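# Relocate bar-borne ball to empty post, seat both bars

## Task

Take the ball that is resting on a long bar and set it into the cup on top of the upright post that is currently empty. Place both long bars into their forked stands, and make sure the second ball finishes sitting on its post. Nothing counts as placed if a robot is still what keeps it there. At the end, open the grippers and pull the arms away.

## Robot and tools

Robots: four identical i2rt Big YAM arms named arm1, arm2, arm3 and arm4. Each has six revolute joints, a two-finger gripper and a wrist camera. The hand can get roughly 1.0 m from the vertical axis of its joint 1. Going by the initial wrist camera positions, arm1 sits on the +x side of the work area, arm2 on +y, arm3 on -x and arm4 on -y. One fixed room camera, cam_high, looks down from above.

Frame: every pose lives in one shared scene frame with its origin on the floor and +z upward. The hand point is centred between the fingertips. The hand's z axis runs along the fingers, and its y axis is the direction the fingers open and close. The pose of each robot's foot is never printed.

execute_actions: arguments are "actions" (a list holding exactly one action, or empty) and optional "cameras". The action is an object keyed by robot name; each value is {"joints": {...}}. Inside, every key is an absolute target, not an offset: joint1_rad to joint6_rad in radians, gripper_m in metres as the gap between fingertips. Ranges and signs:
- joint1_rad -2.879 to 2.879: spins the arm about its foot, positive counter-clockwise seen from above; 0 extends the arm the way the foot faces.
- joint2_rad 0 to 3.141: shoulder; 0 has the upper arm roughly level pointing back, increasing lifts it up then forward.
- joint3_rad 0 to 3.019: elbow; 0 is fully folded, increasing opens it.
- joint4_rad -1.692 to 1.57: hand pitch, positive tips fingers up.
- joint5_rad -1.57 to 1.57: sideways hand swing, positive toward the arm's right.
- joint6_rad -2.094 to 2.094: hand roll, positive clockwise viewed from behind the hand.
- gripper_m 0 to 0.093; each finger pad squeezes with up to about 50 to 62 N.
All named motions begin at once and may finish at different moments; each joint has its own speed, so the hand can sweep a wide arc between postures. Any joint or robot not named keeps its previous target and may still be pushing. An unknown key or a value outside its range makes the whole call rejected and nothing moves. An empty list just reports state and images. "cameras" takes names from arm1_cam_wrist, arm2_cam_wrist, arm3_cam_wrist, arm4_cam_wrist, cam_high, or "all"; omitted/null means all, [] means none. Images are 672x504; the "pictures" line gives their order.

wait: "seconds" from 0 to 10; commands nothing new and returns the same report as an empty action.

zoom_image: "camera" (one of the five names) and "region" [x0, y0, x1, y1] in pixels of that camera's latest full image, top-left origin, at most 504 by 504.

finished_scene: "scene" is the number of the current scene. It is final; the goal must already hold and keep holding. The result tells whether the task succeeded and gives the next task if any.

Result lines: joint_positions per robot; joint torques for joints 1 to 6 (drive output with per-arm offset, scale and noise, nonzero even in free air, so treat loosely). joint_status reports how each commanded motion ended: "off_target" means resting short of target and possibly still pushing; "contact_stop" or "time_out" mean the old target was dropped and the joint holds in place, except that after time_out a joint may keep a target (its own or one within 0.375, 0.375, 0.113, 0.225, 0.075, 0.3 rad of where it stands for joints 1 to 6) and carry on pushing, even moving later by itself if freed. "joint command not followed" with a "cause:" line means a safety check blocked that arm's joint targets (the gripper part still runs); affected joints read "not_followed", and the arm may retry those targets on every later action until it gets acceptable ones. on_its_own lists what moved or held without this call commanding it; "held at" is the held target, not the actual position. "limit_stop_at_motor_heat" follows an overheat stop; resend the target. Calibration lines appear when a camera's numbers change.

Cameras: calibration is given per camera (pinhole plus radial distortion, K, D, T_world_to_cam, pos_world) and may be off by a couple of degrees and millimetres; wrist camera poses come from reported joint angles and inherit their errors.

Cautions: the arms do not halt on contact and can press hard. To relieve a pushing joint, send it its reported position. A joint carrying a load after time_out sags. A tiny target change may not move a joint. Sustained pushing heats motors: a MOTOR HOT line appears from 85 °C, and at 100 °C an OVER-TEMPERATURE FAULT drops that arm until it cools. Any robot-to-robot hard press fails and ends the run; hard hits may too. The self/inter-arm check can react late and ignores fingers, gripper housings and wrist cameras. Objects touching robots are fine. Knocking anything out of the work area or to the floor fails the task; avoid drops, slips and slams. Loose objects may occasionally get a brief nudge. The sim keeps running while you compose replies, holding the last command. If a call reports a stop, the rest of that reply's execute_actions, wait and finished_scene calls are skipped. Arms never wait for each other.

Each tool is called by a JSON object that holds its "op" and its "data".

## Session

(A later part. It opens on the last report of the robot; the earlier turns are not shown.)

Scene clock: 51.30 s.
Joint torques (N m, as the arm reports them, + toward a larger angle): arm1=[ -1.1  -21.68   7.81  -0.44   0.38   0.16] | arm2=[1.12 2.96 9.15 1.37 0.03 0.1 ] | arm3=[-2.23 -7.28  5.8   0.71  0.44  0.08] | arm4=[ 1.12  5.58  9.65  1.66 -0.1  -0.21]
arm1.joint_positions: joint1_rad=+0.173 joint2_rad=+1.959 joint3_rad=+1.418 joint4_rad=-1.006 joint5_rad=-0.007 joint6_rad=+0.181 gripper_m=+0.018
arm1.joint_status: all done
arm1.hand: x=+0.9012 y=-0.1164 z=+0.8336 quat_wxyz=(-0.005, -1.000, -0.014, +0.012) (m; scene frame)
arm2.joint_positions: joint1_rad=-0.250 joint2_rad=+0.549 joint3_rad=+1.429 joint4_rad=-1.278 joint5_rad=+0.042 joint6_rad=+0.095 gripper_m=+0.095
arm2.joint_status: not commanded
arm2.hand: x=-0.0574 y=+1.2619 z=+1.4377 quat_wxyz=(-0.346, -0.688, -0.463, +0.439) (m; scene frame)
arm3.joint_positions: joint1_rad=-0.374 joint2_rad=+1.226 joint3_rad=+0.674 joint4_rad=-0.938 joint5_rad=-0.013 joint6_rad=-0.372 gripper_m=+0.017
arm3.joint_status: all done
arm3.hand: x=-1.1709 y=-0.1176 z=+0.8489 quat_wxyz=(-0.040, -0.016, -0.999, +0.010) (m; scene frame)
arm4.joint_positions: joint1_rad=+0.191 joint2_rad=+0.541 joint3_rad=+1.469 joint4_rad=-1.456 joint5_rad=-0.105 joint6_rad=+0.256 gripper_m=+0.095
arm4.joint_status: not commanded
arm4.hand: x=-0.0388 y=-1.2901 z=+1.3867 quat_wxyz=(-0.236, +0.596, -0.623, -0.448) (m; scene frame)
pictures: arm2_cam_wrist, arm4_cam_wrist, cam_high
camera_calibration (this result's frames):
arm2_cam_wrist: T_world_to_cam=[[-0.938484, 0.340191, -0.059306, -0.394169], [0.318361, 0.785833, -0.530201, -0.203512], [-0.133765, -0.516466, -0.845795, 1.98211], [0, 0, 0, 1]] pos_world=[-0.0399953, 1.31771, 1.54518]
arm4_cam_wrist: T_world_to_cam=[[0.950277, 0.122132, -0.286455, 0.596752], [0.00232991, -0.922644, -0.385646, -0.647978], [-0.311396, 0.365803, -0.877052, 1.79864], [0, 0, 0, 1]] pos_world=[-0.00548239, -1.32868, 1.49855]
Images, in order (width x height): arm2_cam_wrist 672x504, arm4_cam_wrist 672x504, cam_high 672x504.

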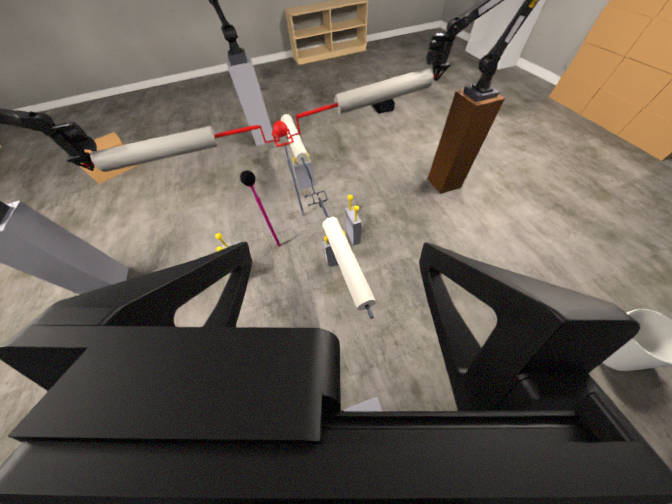

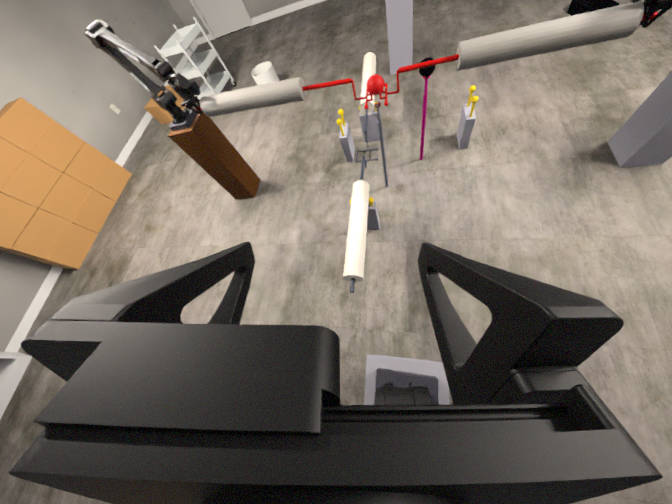

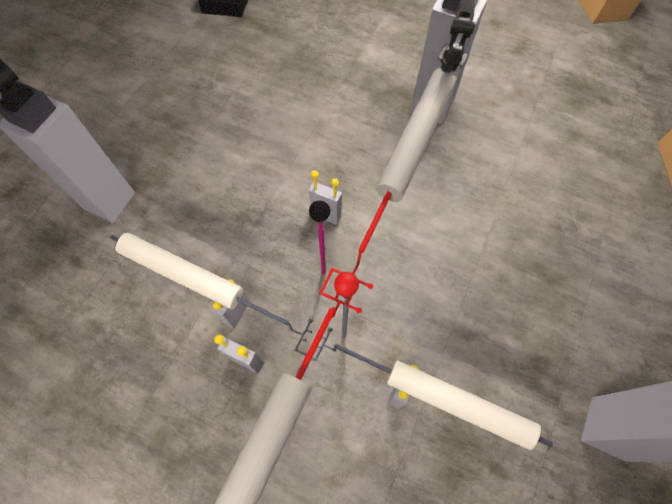

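{"op": "execute_actions", "data": {"actions": [{"arm1":{"joints":{"joint1_rad":0.197,"joint2_rad":1.95,"joint3_rad":1.375,"joint4_rad":-0.95}},"arm3":{"joints":{"joint1_rad":-0.41,"joint2_rad":1.27,"joint3_rad":0.578,"joint4_rad":-0.8}}}], "cameras": ["arm2_cam_wrist","arm4_cam_wrist","cam_high"]}}

{"op": "zoom_image", "data": {"camera": "arm4_cam_wrist", "region": [330, 40, 450, 130]}}

{"op": "zoom_image", "data": {"camera": "arm2_cam_wrist", "region": [220, 90, 340, 200]}}

{"op": "zoom_image", "data": {"camera": "cam_high", "region": [290, 230, 400, 350]}}

Scene clock: 52.53 s.
Joint torques (N m, as the arm reports them, + toward a larger angle): arm1=[ -0.58 -19.39   6.49  -0.13   0.37   0.12] | arm2=[ 0.76  1.55  9.1   1.34 -0.01  0.1 ] | arm3=[-2.33 -6.73  4.03  0.25  0.64  0.07] | arm4=[ 1.1   5.53  9.65  1.67 -0.1  -0.21]
arm1.joint_positions: joint1_rad=+0.178 joint2_rad=+1.967 joint3_rad=+1.384 joint4_rad=-0.932 joint5_rad=-0.007 joint6_rad=+0.185 gripper_m=+0.018
arm1.joint_status: all done
arm1.hand: x=+0.8996 y=-0.1196 z=+0.8190 quat_wxyz=(-0.008, -0.999, -0.014, +0.028) (m; scene frame)
arm2.joint_positions: joint1_rad=-0.250 joint2_rad=+0.549 joint3_rad=+1.429 joint4_rad=-1.278 joint5_rad=+0.042 joint6_rad=+0.095 gripper_m=+0.095
arm2.joint_status: not commanded
arm2.hand: x=-0.0574 y=+1.2619 z=+1.4377 quat_wxyz=(-0.346, -0.688, -0.463, +0.439) (m; scene frame)
arm3.joint_positions: joint1_rad=-0.385 joint2_rad=+1.275 joint3_rad=+0.598 joint4_rad=-0.779 joint5_rad=-0.018 joint6_rad=-0.378 gripper_m=+0.017
arm3.joint_status: all done
arm3.hand: x=-1.1722 y=-0.1196 z=+0.8135 quat_wxyz=(-0.056, -0.018, -0.998, +0.014) (m; scene frame)
arm4.joint_positions: joint1_rad=+0.191 joint2_rad=+0.541 joint3_rad=+1.469 joint4_rad=-1.456 joint5_rad=-0.105 joint6_rad=+0.256 gripper_m=+0.095
arm4.joint_status: not commanded
arm4.hand: x=-0.0388 y=-1.2901 z=+1.3867 quat_wxyz=(-0.236, +0.596, -0.623, -0.448) (m; scene frame)
pictures: arm2_cam_wrist, arm4_cam_wrist, cam_high
camera_calibration (this result's frames):
arm2_cam_wrist: T_world_to_cam=[[-0.938484, 0.340191, -0.059306, -0.394169], [0.318361, 0.785833, -0.530201, -0.203512], [-0.133765, -0.516466, -0.845795, 1.98211], [0, 0, 0, 1]] pos_world=[-0.0399953, 1.31771, 1.54518]
arm4_cam_wrist: T_world_to_cam=[[0.950277, 0.122132, -0.286455, 0.596752], [0.00232991, -0.922644, -0.385646, -0.647978], [-0.311396, 0.365803, -0.877052, 1.79864], [0, 0, 0, 1]] pos_world=[-0.00548239, -1.32868, 1.49855]
Images, in order (width x height): arm2_cam_wrist 672x504, arm4_cam_wrist 672x504, cam_high 672x504.

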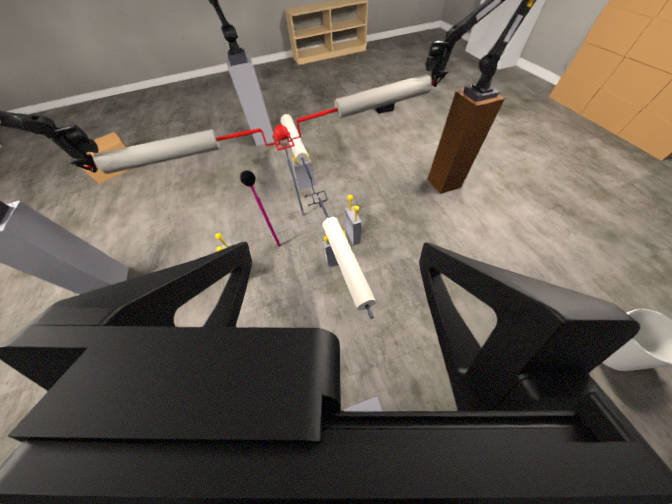

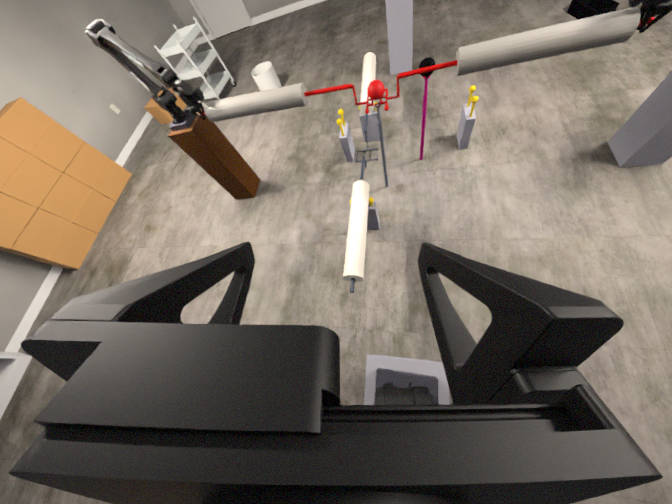

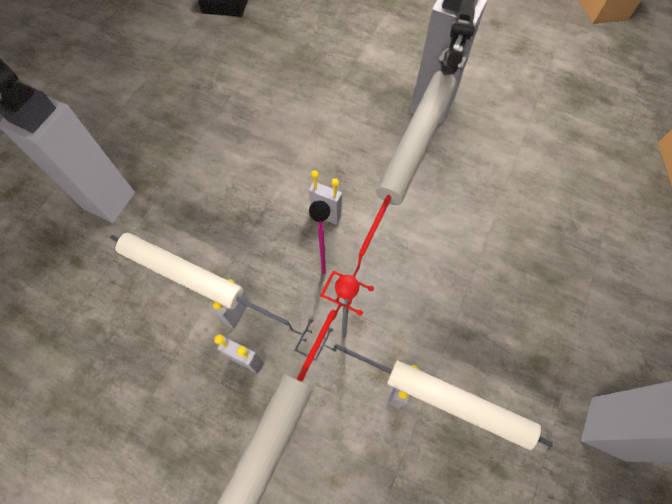

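Region (330, 40, 450, 130) of arm4_cam_wrist's 672x504 image, scaled by 4.200, with more detail than that image has; it fills the top 378 rows of this view, and the rest is white.

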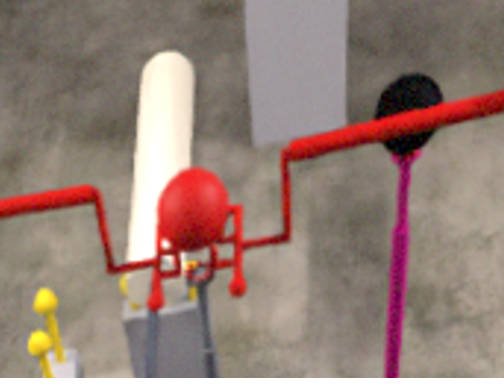

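Region (220, 90, 340, 200) of arm2_cam_wrist's 672x504 image, scaled by 4.200, with more detail than that image has; it fills the top 462 rows of this view, and the rest is white.

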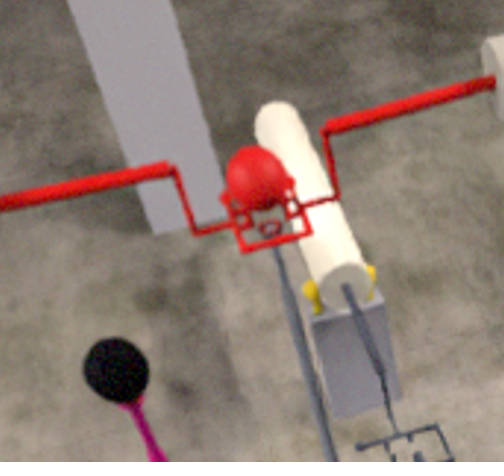

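Region (290, 230, 400, 350) of cam_high's 672x504 image, scaled by 4.200, with more detail than that image has; it fills the left 462 columns of this view, and the rest is white.

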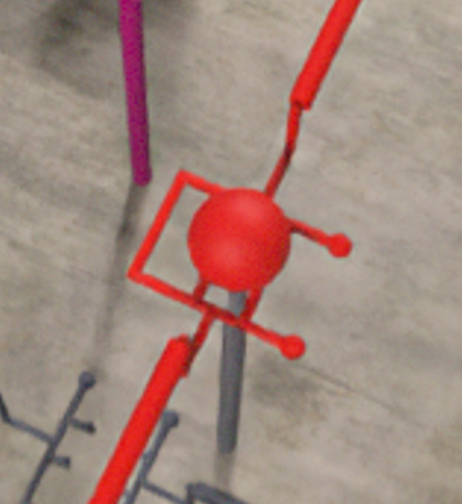

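{"op": "execute_actions", "data": {"actions": [{"arm1":{"joints":{"joint2_rad":1.995,"joint3_rad":1.318,"joint4_rad":-0.875}},"arm3":{"joints":{"joint2_rad":1.36,"joint3_rad":0.53,"joint4_rad":-0.66}}}], "cameras": ["arm2_cam_wrist","arm4_cam_wrist"]}}

{"op": "zoom_image", "data": {"camera": "arm4_cam_wrist", "region": [330, 40, 450, 130]}}

{"op": "zoom_image", "data": {"camera": "arm2_cam_wrist", "region": [220, 90, 340, 200]}}

Scene clock: 53.73 s.
Joint torques (N m, as the arm reports them, + toward a larger angle): arm1=[ -0.67 -19.22   5.26  -0.74   0.39   0.11] | arm2=[ 0.54  2.8   8.94  1.57 -0.02  0.08] | arm3=[-2.56 -7.82  2.92  0.31  0.67  0.09] | arm4=[ 1.1   5.56  9.65  1.67 -0.1  -0.21]
arm1.joint_positions: joint1_rad=+0.178 joint2_rad=+2.010 joint3_rad=+1.339 joint4_rad=-0.841 joint5_rad=-0.007 joint6_rad=+0.185 gripper_m=+0.018
arm1.joint_status: all done
arm1.hand: x=+0.9048 y=-0.1184 z=+0.7821 quat_wxyz=(-0.009, -0.999, -0.014, +0.029) (m; scene frame)
arm2.joint_positions: joint1_rad=-0.250 joint2_rad=+0.549 joint3_rad=+1.429 joint4_rad=-1.278 joint5_rad=+0.042 joint6_rad=+0.095 gripper_m=+0.095
arm2.joint_status: not commanded
arm2.hand: x=-0.0574 y=+1.2619 z=+1.4377 quat_wxyz=(-0.346, -0.688, -0.463, +0.439) (m; scene frame)
arm3.joint_positions: joint1_rad=-0.385 joint2_rad=+1.364 joint3_rad=+0.561 joint4_rad=-0.637 joint5_rad=-0.020 joint6_rad=-0.379 gripper_m=+0.017
arm3.joint_status: all done
arm3.hand: x=-1.1672 y=-0.1215 z=+0.7807 quat_wxyz=(-0.064, -0.018, -0.998, +0.017) (m; scene frame)
arm4.joint_positions: joint1_rad=+0.191 joint2_rad=+0.541 joint3_rad=+1.469 joint4_rad=-1.456 joint5_rad=-0.105 joint6_rad=+0.256 gripper_m=+0.095
arm4.joint_status: not commanded
arm4.hand: x=-0.0388 y=-1.2901 z=+1.3867 quat_wxyz=(-0.236, +0.596, -0.623, -0.448) (m; scene frame)
pictures: arm2_cam_wrist, arm4_cam_wrist
camera_calibration (this result's frames):
arm2_cam_wrist: T_world_to_cam=[[-0.938484, 0.340191, -0.059306, -0.394169], [0.318361, 0.785833, -0.530201, -0.203512], [-0.133765, -0.516466, -0.845795, 1.98211], [0, 0, 0, 1]] pos_world=[-0.0399953, 1.31771, 1.54518]
arm4_cam_wrist: T_world_to_cam=[[0.950277, 0.122132, -0.286455, 0.596752], [0.00232991, -0.922644, -0.385646, -0.647978], [-0.311396, 0.365803, -0.877052, 1.79864], [0, 0, 0, 1]] pos_world=[-0.00548239, -1.32868, 1.49855]
Images, in order (width x height): arm2_cam_wrist 672x504, arm4_cam_wrist 672x504.

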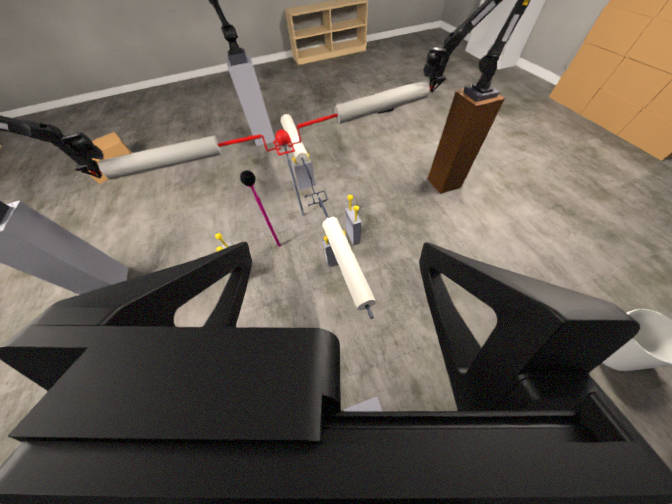

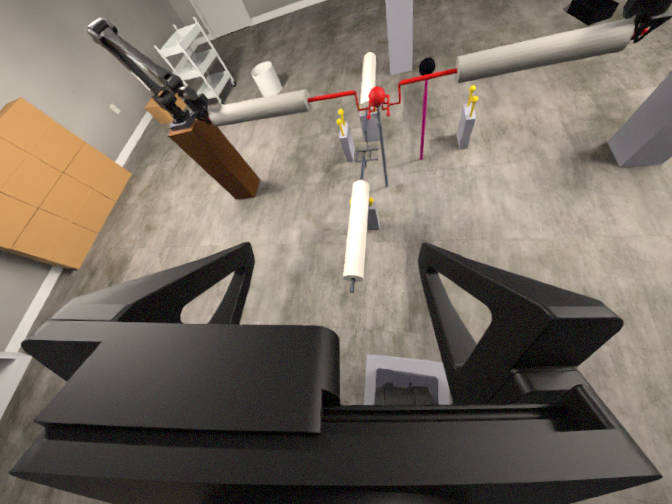

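Region (330, 40, 450, 130) of arm4_cam_wrist's 672x504 image, scaled by 4.200, with more detail than that image has; it fills the top 378 rows of this view, and the rest is white.

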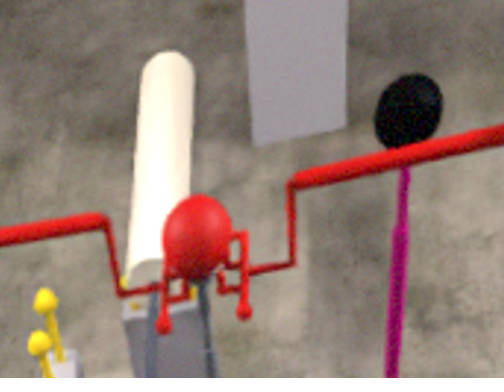

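Region (220, 90, 340, 200) of arm2_cam_wrist's 672x504 image, scaled by 4.200, with more detail than that image has; it fills the top 462 rows of this view, and the rest is white.

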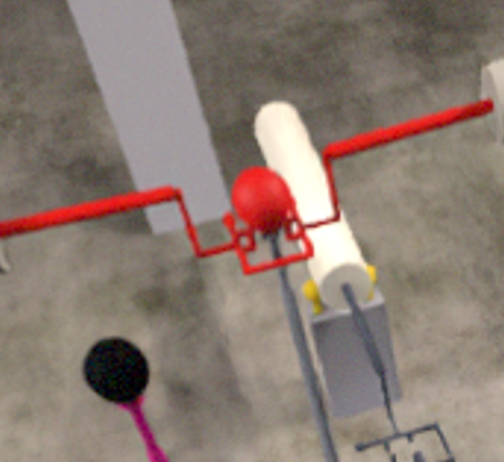

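{"op": "execute_actions", "data": {"actions": [{"arm1":{"joints":{"joint2_rad":2.075,"joint3_rad":1.345,"joint4_rad":-0.79}},"arm3":{"joints":{"joint2_rad":1.452,"joint3_rad":0.478,"joint4_rad":-0.51}}}], "cameras": ["arm2_cam_wrist","arm4_cam_wrist"]}}

{"op": "zoom_image", "data": {"camera": "arm4_cam_wrist", "region": [330, 40, 450, 130]}}

{"op": "zoom_image", "data": {"camera": "arm2_cam_wrist", "region": [220, 90, 340, 200]}}

Scene clock: 54.93 s.
Joint torques (N m, as the arm reports them, + toward a larger angle): arm1=[ -0.82 -19.62   6.25  -0.58   0.37   0.1 ] | arm2=[0.83 2.8  9.06 1.34 0.01 0.07] | arm3=[-2.14 -7.62  2.38  0.53  0.57  0.09] | arm4=[ 1.12  5.56  9.65  1.67 -0.1  -0.21]
arm1.joint_positions: joint1_rad=+0.178 joint2_rad=+2.089 joint3_rad=+1.347 joint4_rad=-0.760 joint5_rad=-0.007 joint6_rad=+0.186 gripper_m=+0.018
arm1.joint_status: all done
arm1.hand: x=+0.8958 y=-0.1205 z=+0.7435 quat_wxyz=(-0.010, -0.999, -0.014, +0.034) (m; scene frame)
arm2.joint_positions: joint1_rad=-0.250 joint2_rad=+0.549 joint3_rad=+1.429 joint4_rad=-1.278 joint5_rad=+0.042 joint6_rad=+0.095 gripper_m=+0.095
arm2.joint_status: not commanded
arm2.hand: x=-0.0574 y=+1.2619 z=+1.4377 quat_wxyz=(-0.346, -0.688, -0.463, +0.439) (m; scene frame)
arm3.joint_positions: joint1_rad=-0.385 joint2_rad=+1.452 joint3_rad=+0.504 joint4_rad=-0.496 joint5_rad=-0.018 joint6_rad=-0.379 gripper_m=+0.017
arm3.joint_status: all done
arm3.hand: x=-1.1758 y=-0.1180 z=+0.7447 quat_wxyz=(-0.062, -0.018, -0.998, +0.016) (m; scene frame)
arm4.joint_positions: joint1_rad=+0.191 joint2_rad=+0.541 joint3_rad=+1.469 joint4_rad=-1.456 joint5_rad=-0.105 joint6_rad=+0.256 gripper_m=+0.095
arm4.joint_status: not commanded
arm4.hand: x=-0.0388 y=-1.2901 z=+1.3867 quat_wxyz=(-0.236, +0.596, -0.623, -0.448) (m; scene frame)
pictures: arm2_cam_wrist, arm4_cam_wrist
camera_calibration (this result's frames):
arm2_cam_wrist: T_world_to_cam=[[-0.938484, 0.340191, -0.059306, -0.394169], [0.318361, 0.785833, -0.530201, -0.203512], [-0.133765, -0.516466, -0.845795, 1.98211], [0, 0, 0, 1]] pos_world=[-0.0399953, 1.31771, 1.54518]
arm4_cam_wrist: T_world_to_cam=[[0.950277, 0.122132, -0.286455, 0.596752], [0.00232991, -0.922644, -0.385646, -0.647978], [-0.311396, 0.365803, -0.877052, 1.79864], [0, 0, 0, 1]] pos_world=[-0.00548239, -1.32868, 1.49855]
Images, in order (width x height): arm2_cam_wrist 672x504, arm4_cam_wrist 672x504.

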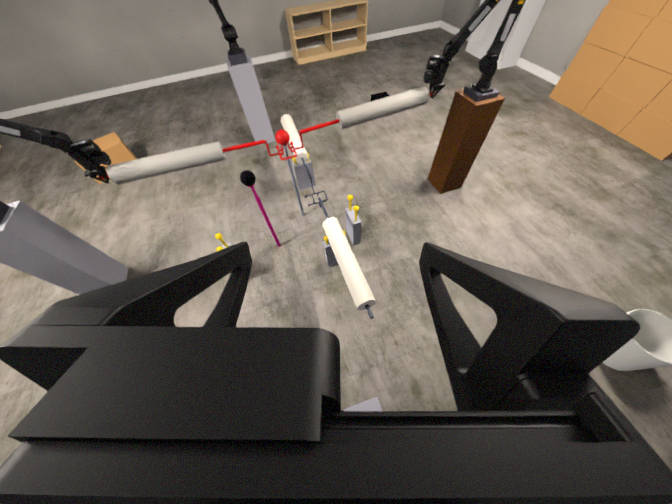

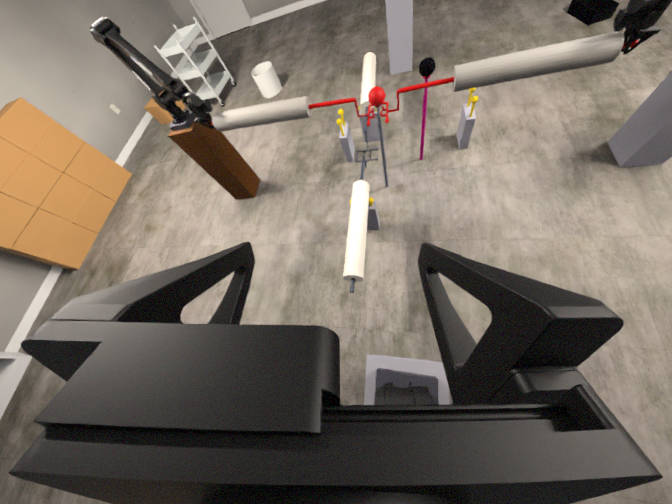

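Region (330, 40, 450, 130) of arm4_cam_wrist's 672x504 image, scaled by 4.200, with more detail than that image has; it fills the top 378 rows of this view, and the rest is white.

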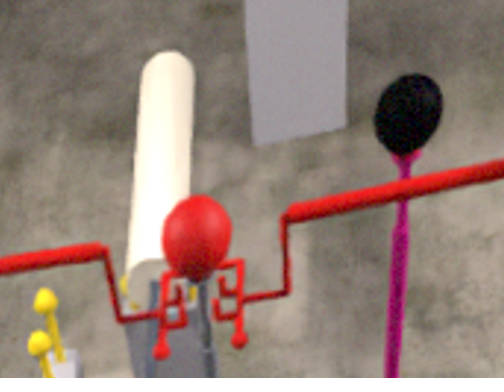

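Region (220, 90, 340, 200) of arm2_cam_wrist's 672x504 image, scaled by 4.200, with more detail than that image has; it fills the top 462 rows of this view, and the rest is white.

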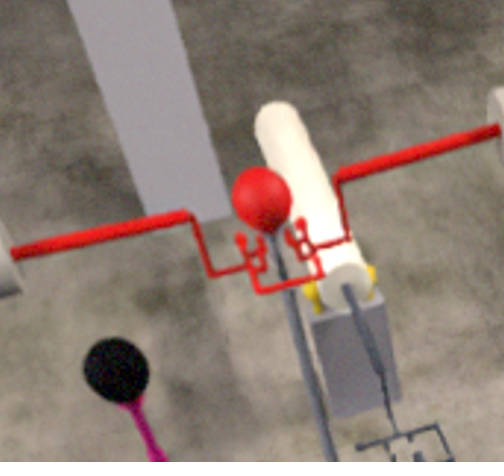

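{"op": "execute_actions", "data": {"actions": [{"arm1":{"joints":{"joint2_rad":2.138,"joint3_rad":1.342,"joint4_rad":-0.72}},"arm3":{"joints":{"joint2_rad":1.562,"joint3_rad":0.457,"joint4_rad":-0.38}}}], "cameras": ["arm2_cam_wrist"]}}

Scene clock: 56.70 s.
Joint torques (N m, as the arm reports them, + toward a larger angle): arm1=[ -0.88 -19.68   5.69  -0.23   0.37   0.1 ] | arm2=[0.84 2.48 9.09 1.45 0.01 0.03] | arm3=[-2.03 -7.41  1.67  0.42  0.6   0.11] | arm4=[ 1.15  5.55  9.64  1.67 -0.1  -0.21]
arm1.joint_positions: joint1_rad=+0.179 joint2_rad=+2.148 joint3_rad=+1.347 joint4_rad=-0.698 joint5_rad=-0.007 joint6_rad=+0.187 gripper_m=+0.018
arm1.joint_status: all done
arm1.hand: x=+0.8938 y=-0.1211 z=+0.7123 quat_wxyz=(-0.010, -0.999, -0.013, +0.036) (m; scene frame)
arm2.joint_positions: joint1_rad=-0.250 joint2_rad=+0.549 joint3_rad=+1.429 joint4_rad=-1.278 joint5_rad=+0.042 joint6_rad=+0.095 gripper_m=+0.095
arm2.joint_status: not commanded
arm2.hand: x=-0.0574 y=+1.2619 z=+1.4377 quat_wxyz=(-0.346, -0.688, -0.463, +0.439) (m; scene frame)
arm3.joint_positions: joint1_rad=-0.386 joint2_rad=+1.560 joint3_rad=+0.482 joint4_rad=-0.368 joint5_rad=-0.017 joint6_rad=-0.379 gripper_m=+0.017
arm3.joint_status: all done
arm3.hand: x=-1.1775 y=-0.1180 z=+0.7137 quat_wxyz=(-0.060, -0.018, -0.998, +0.017) (m; scene frame)
arm4.joint_positions: joint1_rad=+0.191 joint2_rad=+0.541 joint3_rad=+1.469 joint4_rad=-1.456 joint5_rad=-0.105 joint6_rad=+0.256 gripper_m=+0.095
arm4.joint_status: not commanded
arm4.hand: x=-0.0388 y=-1.2901 z=+1.3867 quat_wxyz=(-0.236, +0.596, -0.623, -0.448) (m; scene frame)
pictures: arm2_cam_wrist
camera_calibration (this result's frames):
arm2_cam_wrist: T_world_to_cam=[[-0.938484, 0.340191, -0.059306, -0.394169], [0.318361, 0.785833, -0.530201, -0.203512], [-0.133765, -0.516466, -0.845795, 1.98211], [0, 0, 0, 1]] pos_world=[-0.0399953, 1.31771, 1.54518]
Images, in order (width x height): arm2_cam_wrist 672x504.

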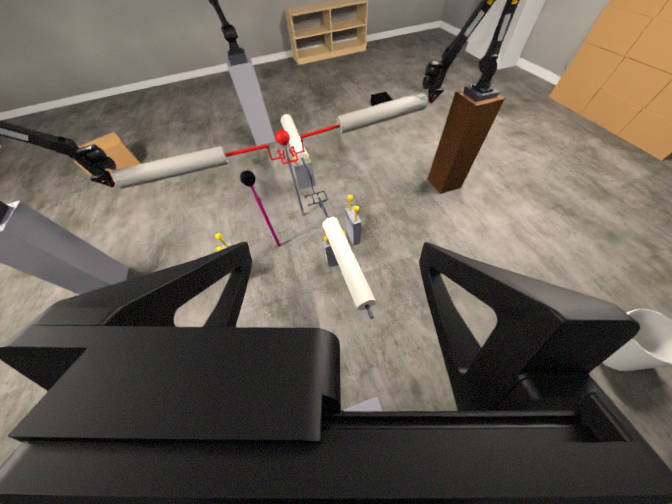

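{"op": "execute_actions", "data": {"actions": [{"arm1":{"joints":{"joint1_rad":0.03,"joint2_rad":2.105,"joint3_rad":1.305,"joint4_rad":-0.69,"joint6_rad":0.045}},"arm3":{"joints":{"joint1_rad":-0.105,"joint2_rad":1.51,"joint3_rad":0.415,"joint4_rad":-0.36,"joint6_rad":-0.105}}}], "cameras": ["arm2_cam_wrist","cam_high"]}}

Scene clock: 58.47 s.
Joint torques (N m, as the arm reports them, + toward a larger angle): arm1=[ -1.93 -22.33   5.15  -0.09   0.26   0.14] | arm2=[0.92 2.89 8.95 1.35 0.03 0.06] | arm3=[-0.54 -9.4   2.46  0.45  0.22  0.09] | arm4=[ 1.14  5.57  9.65  1.67 -0.1  -0.21]
arm1.joint_positions: joint1_rad=+0.028 joint2_rad=+2.148 joint3_rad=+1.315 joint4_rad=-0.673 joint5_rad=-0.004 joint6_rad=+0.037 gripper_m=+0.018
arm1.joint_status: all done
arm1.hand: x=+0.8924 y=-0.0349 z=+0.7040 quat_wxyz=(-0.003, -0.999, -0.013, +0.034) (m; scene frame)
arm2.joint_positions: joint1_rad=-0.250 joint2_rad=+0.549 joint3_rad=+1.429 joint4_rad=-1.278 joint5_rad=+0.042 joint6_rad=+0.095 gripper_m=+0.095
arm2.joint_status: not commanded
arm2.hand: x=-0.0574 y=+1.2619 z=+1.4377 quat_wxyz=(-0.346, -0.688, -0.463, +0.439) (m; scene frame)
arm3.joint_positions: joint1_rad=-0.102 joint2_rad=+1.536 joint3_rad=+0.429 joint4_rad=-0.345 joint5_rad=-0.007 joint6_rad=-0.115 gripper_m=+0.017
arm3.joint_status: all done
arm3.hand: x=-1.1760 y=-0.0359 z=+0.7098 quat_wxyz=(-0.059, -0.009, -0.998, +0.004) (m; scene frame)
arm4.joint_positions: joint1_rad=+0.191 joint2_rad=+0.541 joint3_rad=+1.469 joint4_rad=-1.456 joint5_rad=-0.105 joint6_rad=+0.256 gripper_m=+0.095
arm4.joint_status: not commanded
arm4.hand: x=-0.0388 y=-1.2901 z=+1.3867 quat_wxyz=(-0.236, +0.596, -0.623, -0.448) (m; scene frame)
pictures: arm2_cam_wrist, cam_high
camera_calibration (this result's frames):
arm2_cam_wrist: T_world_to_cam=[[-0.938484, 0.340191, -0.059306, -0.394169], [0.318361, 0.785833, -0.530201, -0.203512], [-0.133765, -0.516466, -0.845795, 1.98211], [0, 0, 0, 1]] pos_world=[-0.0399953, 1.31771, 1.54518]
Images, in order (width x height): arm2_cam_wrist 672x504, cam_high 672x504.

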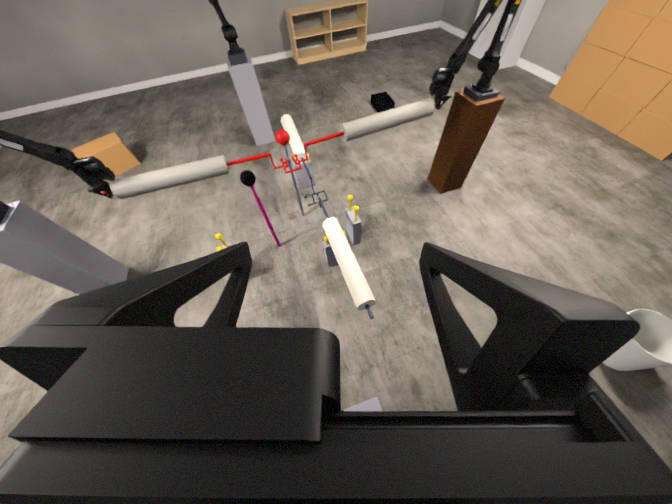

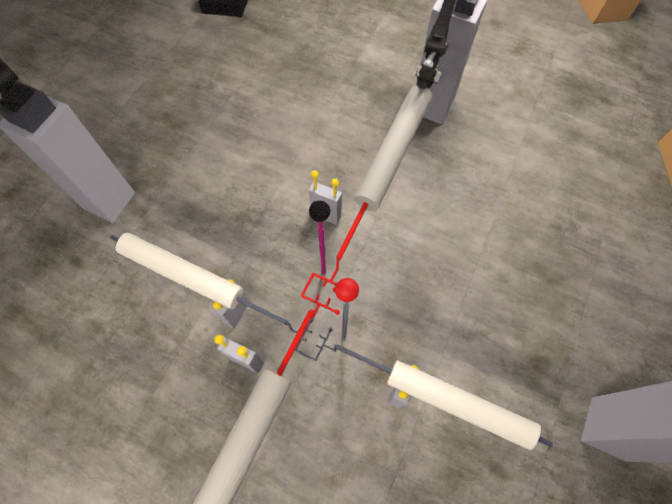

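{"op": "execute_actions", "data": {"actions": [{"arm1":{"joints":{"joint2_rad":2.10,"joint3_rad":1.33,"joint6_rad":0.08}},"arm3":{"joints":{"joint1_rad":0.22,"joint2_rad":1.53,"joint3_rad":0.45,"joint4_rad":-0.36,"joint6_rad":0.25}}}], "cameras": []}}

{"op": "execute_actions", "data": {"actions": [{"arm1":{"joints":{"joint1_rad":0.01,"joint2_rad":2.10,"joint3_rad":1.34,"joint6_rad":0.11}},"arm3":{"joints":{"joint1_rad":0.505,"joint2_rad":1.59,"joint3_rad":0.545,"joint4_rad":-0.39,"joint6_rad":0.575}}}], "cameras": ["arm2_cam_wrist","cam_high","arm4_cam_wrist"]}}

{"op": "zoom_image", "data": {"camera": "cam_high", "region": [260, 180, 400, 340]}}

Scene clock: 59.90 s.
Joint torques (N m, as the arm reports them, + toward a larger angle): arm1=[ -1.95 -22.39   6.9   -0.06   0.12   0.08] | arm2=[0.83 2.43 9.14 1.42 0.04 0.08] | arm3=[ 0.03 -8.22  4.12  0.71 -0.1   0.08] | arm4=[ 1.14  5.52  9.64  1.66 -0.1  -0.21]
arm1.joint_positions: joint1_rad=+0.028 joint2_rad=+2.146 joint3_rad=+1.315 joint4_rad=-0.673 joint5_rad=+0.000 joint6_rad=+0.078 gripper_m=+0.018
arm1.joint_status: all done
arm1.hand: x=+0.8918 y=-0.0343 z=+0.7052 quat_wxyz=(-0.002, -0.999, +0.008, +0.035) (m; scene frame)
arm2.joint_positions: joint1_rad=-0.250 joint2_rad=+0.549 joint3_rad=+1.429 joint4_rad=-1.278 joint5_rad=+0.042 joint6_rad=+0.095 gripper_m=+0.095
arm2.joint_status: not commanded
arm2.hand: x=-0.0574 y=+1.2619 z=+1.4377 quat_wxyz=(-0.346, -0.688, -0.463, +0.439) (m; scene frame)
arm3.joint_positions: joint1_rad=+0.211 joint2_rad=+1.536 joint3_rad=+0.439 joint4_rad=-0.350 joint5_rad=+0.003 joint6_rad=+0.241 gripper_m=+0.017
arm3.joint_status: all done
arm3.hand: x=-1.1732 y=+0.0496 z=+0.7117 quat_wxyz=(-0.061, -0.030, -0.998, -0.011) (m; scene frame)
arm4.joint_positions: joint1_rad=+0.191 joint2_rad=+0.541 joint3_rad=+1.469 joint4_rad=-1.456 joint5_rad=-0.105 joint6_rad=+0.256 gripper_m=+0.095
arm4.joint_status: not commanded
arm4.hand: x=-0.0388 y=-1.2901 z=+1.3867 quat_wxyz=(-0.236, +0.596, -0.623, -0.448) (m; scene frame)
pictures: none
No camera images: the call's "cameras" was empty. Leave "cameras" out to get every camera's image.

Scene clock: 60.97 s.
Joint torques (N m, as the arm reports them, + toward a larger angle): arm1=[ -2.05 -22.35   7.31   0.09  -0.11   0.17] | arm2=[0.86 2.47 9.11 1.56 0.02 0.1 ] | arm3=[ 0.7  -9.34  4.41  0.77 -0.31  0.09] | arm4=[ 1.16  5.51  9.65  1.67 -0.1  -0.21]
arm1.joint_positions: joint1_rad=+0.009 joint2_rad=+2.146 joint3_rad=+1.319 joint4_rad=-0.676 joint5_rad=+0.005 joint6_rad=+0.099 gripper_m=+0.018
arm1.joint_status: all done
arm1.hand: x=+0.8900 y=-0.0228 z=+0.7062 quat_wxyz=(+0.001, -0.999, +0.028, +0.035) (m; scene frame)
arm2.joint_positions: joint1_rad=-0.250 joint2_rad=+0.549 joint3_rad=+1.429 joint4_rad=-1.278 joint5_rad=+0.042 joint6_rad=+0.095 gripper_m=+0.095
arm2.joint_status: not commanded
arm2.hand: x=-0.0574 y=+1.2619 z=+1.4377 quat_wxyz=(-0.346, -0.688, -0.463, +0.439) (m; scene frame)
arm3.joint_positions: joint1_rad=+0.493 joint2_rad=+1.595 joint3_rad=+0.532 joint4_rad=-0.386 joint5_rad=+0.009 joint6_rad=+0.563 gripper_m=+0.017
arm3.joint_status: all done
arm3.hand: x=-1.1676 y=+0.1384 z=+0.7137 quat_wxyz=(-0.055, -0.051, -0.997, -0.026) (m; scene frame)
arm4.joint_positions: joint1_rad=+0.191 joint2_rad=+0.541 joint3_rad=+1.469 joint4_rad=-1.456 joint5_rad=-0.105 joint6_rad=+0.256 gripper_m=+0.095
arm4.joint_status: not commanded
arm4.hand: x=-0.0388 y=-1.2901 z=+1.3867 quat_wxyz=(-0.236, +0.596, -0.623, -0.448) (m; scene frame)
pictures: arm2_cam_wrist, arm4_cam_wrist, cam_high
camera_calibration (this result's frames):
arm2_cam_wrist: T_world_to_cam=[[-0.938484, 0.340191, -0.059306, -0.394169], [0.318361, 0.785833, -0.530201, -0.203512], [-0.133765, -0.516466, -0.845795, 1.98211], [0, 0, 0, 1]] pos_world=[-0.0399953, 1.31771, 1.54518]
arm4_cam_wrist: T_world_to_cam=[[0.950277, 0.122132, -0.286455, 0.596752], [0.00232991, -0.922644, -0.385646, -0.647978], [-0.311396, 0.365803, -0.877052, 1.79864], [0, 0, 0, 1]] pos_world=[-0.00548239, -1.32868, 1.49855]
Images, in order (width x height): arm2_cam_wrist 672x504, arm4_cam_wrist 672x504, cam_high 672x504.

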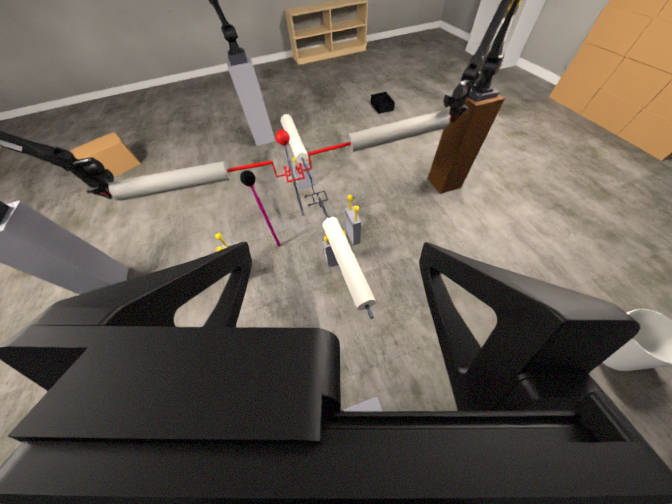

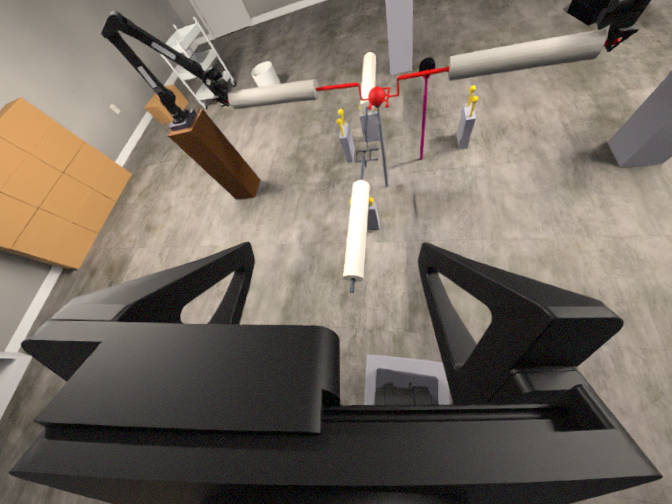

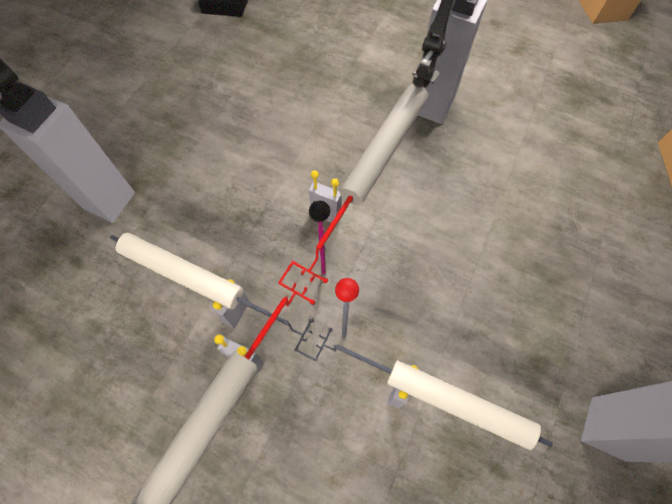

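Region (260, 180, 400, 340) of cam_high's 672x504 image, scaled by 3.150, with more detail than that image has; it fills the left 441 columns of this view, and the rest is white.

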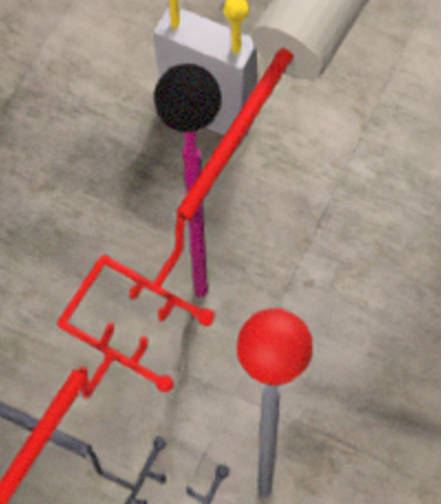

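{"op": "execute_actions", "data": {"actions": [{"arm1":{"joints":{"joint1_rad":0.068,"joint6_rad":0.165}}}], "cameras": []}}

{"op": "execute_actions", "data": {"actions": [{"arm1":{"joints":{"joint2_rad":1.995,"joint3_rad":1.34,"joint4_rad":-0.79}},"arm3":{"joints":{"joint2_rad":1.38,"joint3_rad":0.585,"joint4_rad":-0.604}}}], "cameras": ["cam_high","arm2_cam_wrist"]}}

Scene clock: 62.27 s.
Joint torques (N m, as the arm reports them, + toward a larger angle): arm1=[ -1.86 -22.66   7.     0.04  -0.11   0.04] | arm2=[1.36 2.84 9.08 1.51 0.02 0.04] | arm3=[ 0.76 -9.07  4.38  0.9  -0.52  0.03] | arm4=[ 1.09  5.57  9.64  1.67 -0.1  -0.21]
arm1.joint_positions: joint1_rad=+0.064 joint2_rad=+2.146 joint3_rad=+1.325 joint4_rad=-0.676 joint5_rad=+0.006 joint6_rad=+0.167 gripper_m=+0.018
arm1.joint_status: all done
arm1.hand: x=+0.8891 y=-0.0541 z=+0.7077 quat_wxyz=(-0.001, -0.999, +0.034, +0.038) (m; scene frame)
arm2.joint_positions: joint1_rad=-0.250 joint2_rad=+0.549 joint3_rad=+1.429 joint4_rad=-1.278 joint5_rad=+0.042 joint6_rad=+0.095 gripper_m=+0.095
arm2.joint_status: not commanded
arm2.hand: x=-0.0574 y=+1.2619 z=+1.4377 quat_wxyz=(-0.346, -0.688, -0.463, +0.439) (m; scene frame)
arm3.joint_positions: joint1_rad=+0.493 joint2_rad=+1.595 joint3_rad=+0.532 joint4_rad=-0.386 joint5_rad=+0.015 joint6_rad=+0.572 gripper_m=+0.017
arm3.joint_status: not commanded
arm3.hand: x=-1.1672 y=+0.1376 z=+0.7137 quat_wxyz=(-0.056, -0.055, -0.997, -0.023) (m; scene frame)
arm4.joint_positions: joint1_rad=+0.191 joint2_rad=+0.541 joint3_rad=+1.469 joint4_rad=-1.456 joint5_rad=-0.105 joint6_rad=+0.256 gripper_m=+0.095
arm4.joint_status: not commanded
arm4.hand: x=-0.0388 y=-1.2901 z=+1.3867 quat_wxyz=(-0.236, +0.596, -0.623, -0.448) (m; scene frame)
pictures: none
No camera images: the call's "cameras" was empty. Leave "cameras" out to get every camera's image.

Scene clock: 63.23 s.
Joint torques (N m, as the arm reports them, + toward a larger angle): arm1=[ -1.87 -20.45   7.74   0.24  -0.12   0.05] | arm2=[0.34 2.25 8.99 1.46 0.02 0.07] | arm3=[ 0.41 -8.55  6.42  0.26 -0.52  0.03] | arm4=[ 1.15  5.52  9.65  1.67 -0.1  -0.21]
arm1.joint_positions: joint1_rad=+0.064 joint2_rad=+2.024 joint3_rad=+1.325 joint4_rad=-0.780 joint5_rad=+0.006 joint6_rad=+0.167 gripper_m=+0.018
arm1.joint_status: all done
arm1.hand: x=+0.8891 y=-0.0541 z=+0.7716 quat_wxyz=(-0.003, -0.998, +0.034, +0.047) (m; scene frame)
arm2.joint_positions: joint1_rad=-0.250 joint2_rad=+0.549 joint3_rad=+1.429 joint4_rad=-1.278 joint5_rad=+0.042 joint6_rad=+0.095 gripper_m=+0.095
arm2.joint_status: not commanded
arm2.hand: x=-0.0574 y=+1.2619 z=+1.4377 quat_wxyz=(-0.346, -0.688, -0.463, +0.439) (m; scene frame)
arm3.joint_positions: joint1_rad=+0.493 joint2_rad=+1.396 joint3_rad=+0.561 joint4_rad=-0.587 joint5_rad=+0.015 joint6_rad=+0.573 gripper_m=+0.017
arm3.joint_status: all done
arm3.hand: x=-1.1661 y=+0.1382 z=+0.7731 quat_wxyz=(-0.068, -0.056, -0.996, -0.030) (m; scene frame)
arm4.joint_positions: joint1_rad=+0.191 joint2_rad=+0.541 joint3_rad=+1.469 joint4_rad=-1.456 joint5_rad=-0.105 joint6_rad=+0.256 gripper_m=+0.095
arm4.joint_status: not commanded
arm4.hand: x=-0.0388 y=-1.2901 z=+1.3867 quat_wxyz=(-0.236, +0.596, -0.623, -0.448) (m; scene frame)
pictures: arm2_cam_wrist, cam_high
camera_calibration (this result's frames):
arm2_cam_wrist: T_world_to_cam=[[-0.938484, 0.340191, -0.059306, -0.394169], [0.318361, 0.785833, -0.530201, -0.203512], [-0.133765, -0.516466, -0.845795, 1.98211], [0, 0, 0, 1]] pos_world=[-0.0399953, 1.31771, 1.54518]
Images, in order (width x height): arm2_cam_wrist 672x504, cam_high 672x504.

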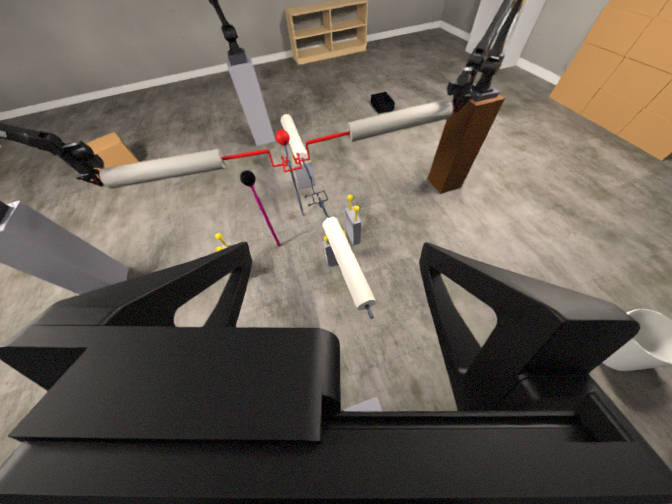

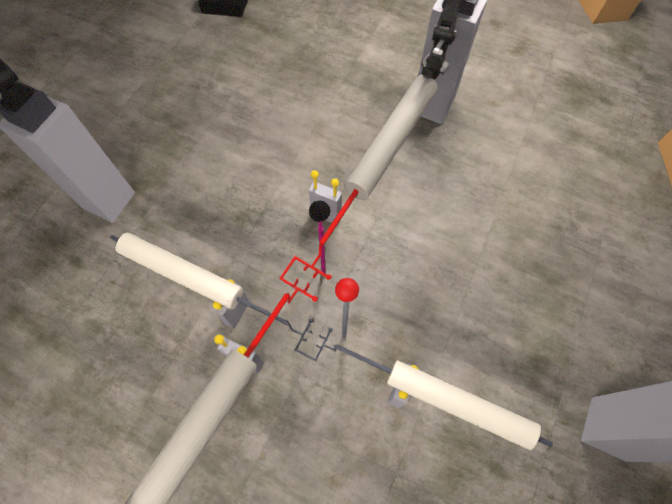

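{"op": "execute_actions", "data": {"actions": [{"arm1":{"joints":{"joint2_rad":1.9,"joint3_rad":1.37,"joint4_rad":-0.914}},"arm3":{"joints":{"joint2_rad":1.24,"joint3_rad":0.65,"joint4_rad":-0.815}}}], "cameras": []}}

{"op": "execute_actions", "data": {"actions": [{"arm1":{"joints":{"joint2_rad":1.835,"joint3_rad":1.41,"joint4_rad":-1.02}},"arm3":{"joints":{"joint2_rad":1.165,"joint3_rad":0.712,"joint4_rad":-0.96}}}], "cameras": ["arm2_cam_wrist"]}}

Scene clock: 64.37 s.
Joint torques (N m, as the arm reports them, + toward a larger angle): arm1=[ -1.83 -20.31   8.57  -0.33  -0.14   0.03] | arm2=[0.95 1.64 9.09 1.51 0.05 0.09] | arm3=[ 0.21 -8.44  7.62 -0.03 -0.64  0.03] | arm4=[ 1.14  5.56  9.64  1.66 -0.1  -0.21]
arm1.joint_positions: joint1_rad=+0.064 joint2_rad=+1.931 joint3_rad=+1.352 joint4_rad=-0.889 joint5_rad=+0.007 joint6_rad=+0.167 gripper_m=+0.018
arm1.joint_status: all done
arm1.hand: x=+0.8889 y=-0.0542 z=+0.8283 quat_wxyz=(-0.003, -0.998, +0.034, +0.052) (m; scene frame)
arm2.joint_positions: joint1_rad=-0.250 joint2_rad=+0.549 joint3_rad=+1.429 joint4_rad=-1.278 joint5_rad=+0.042 joint6_rad=+0.095 gripper_m=+0.095
arm2.joint_status: not commanded
arm2.hand: x=-0.0574 y=+1.2619 z=+1.4377 quat_wxyz=(-0.346, -0.688, -0.463, +0.439) (m; scene frame)
arm3.joint_positions: joint1_rad=+0.493 joint2_rad=+1.257 joint3_rad=+0.622 joint4_rad=-0.784 joint5_rad=+0.019 joint6_rad=+0.573 gripper_m=+0.017
arm3.joint_status: all done
arm3.hand: x=-1.1670 y=+0.1368 z=+0.8263 quat_wxyz=(-0.070, -0.056, -0.996, -0.029) (m; scene frame)
arm4.joint_positions: joint1_rad=+0.191 joint2_rad=+0.541 joint3_rad=+1.469 joint4_rad=-1.456 joint5_rad=-0.105 joint6_rad=+0.256 gripper_m=+0.095
arm4.joint_status: not commanded
arm4.hand: x=-0.0388 y=-1.2901 z=+1.3867 quat_wxyz=(-0.236, +0.596, -0.623, -0.448) (m; scene frame)
pictures: none
No camera images: the call's "cameras" was empty. Leave "cameras" out to get every camera's image.

Scene clock: 65.23 s.
Joint torques (N m, as the arm reports them, + toward a larger angle): arm1=[ -1.72 -21.02   8.92  -0.73  -0.14   0.03] | arm2=[ 1.18  2.75  8.99  1.5  -0.03  0.09] | arm3=[ 0.33 -8.19  8.55 -0.43 -0.71 -0.01] | arm4=[ 1.14  5.59  9.65  1.67 -0.1  -0.21]
arm1.joint_positions: joint1_rad=+0.064 joint2_rad=+1.877 joint3_rad=+1.392 joint4_rad=-0.984 joint5_rad=+0.007 joint6_rad=+0.167 gripper_m=+0.018
arm1.joint_status: all done
arm1.hand: x=+0.8891 y=-0.0540 z=+0.8694 quat_wxyz=(-0.003, -0.998, +0.034, +0.052) (m; scene frame)
arm2.joint_positions: joint1_rad=-0.250 joint2_rad=+0.549 joint3_rad=+1.429 joint4_rad=-1.278 joint5_rad=+0.042 joint6_rad=+0.095 gripper_m=+0.095
arm2.joint_status: not commanded
arm2.hand: x=-0.0574 y=+1.2619 z=+1.4377 quat_wxyz=(-0.346, -0.688, -0.463, +0.439) (m; scene frame)
arm3.joint_positions: joint1_rad=+0.492 joint2_rad=+1.193 joint3_rad=+0.684 joint4_rad=-0.921 joint5_rad=+0.021 joint6_rad=+0.573 gripper_m=+0.017
arm3.joint_status: all done
arm3.hand: x=-1.1676 y=+0.1359 z=+0.8622 quat_wxyz=(-0.066, -0.057, -0.996, -0.026) (m; scene frame)
arm4.joint_positions: joint1_rad=+0.191 joint2_rad=+0.541 joint3_rad=+1.469 joint4_rad=-1.456 joint5_rad=-0.105 joint6_rad=+0.256 gripper_m=+0.095
arm4.joint_status: not commanded
arm4.hand: x=-0.0388 y=-1.2901 z=+1.3867 quat_wxyz=(-0.236, +0.596, -0.623, -0.448) (m; scene frame)
pictures: arm2_cam_wrist
camera_calibration (this result's frames):
arm2_cam_wrist: T_world_to_cam=[[-0.938484, 0.340191, -0.059306, -0.394169], [0.318361, 0.785833, -0.530201, -0.203512], [-0.133765, -0.516466, -0.845795, 1.98211], [0, 0, 0, 1]] pos_world=[-0.0399953, 1.31771, 1.54518]
Images, in order (width x height): arm2_cam_wrist 672x504.

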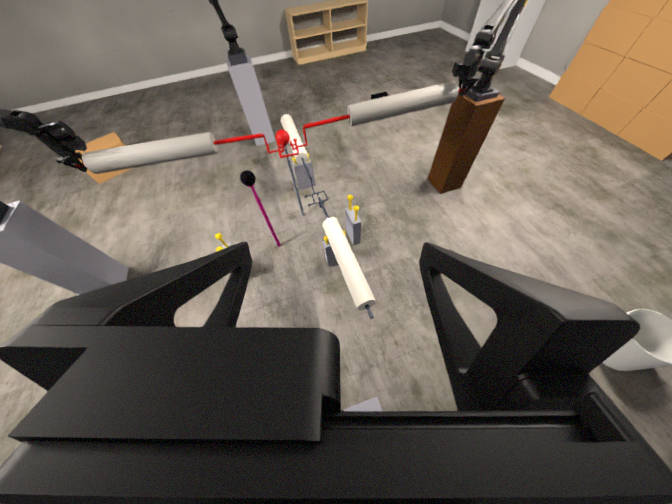

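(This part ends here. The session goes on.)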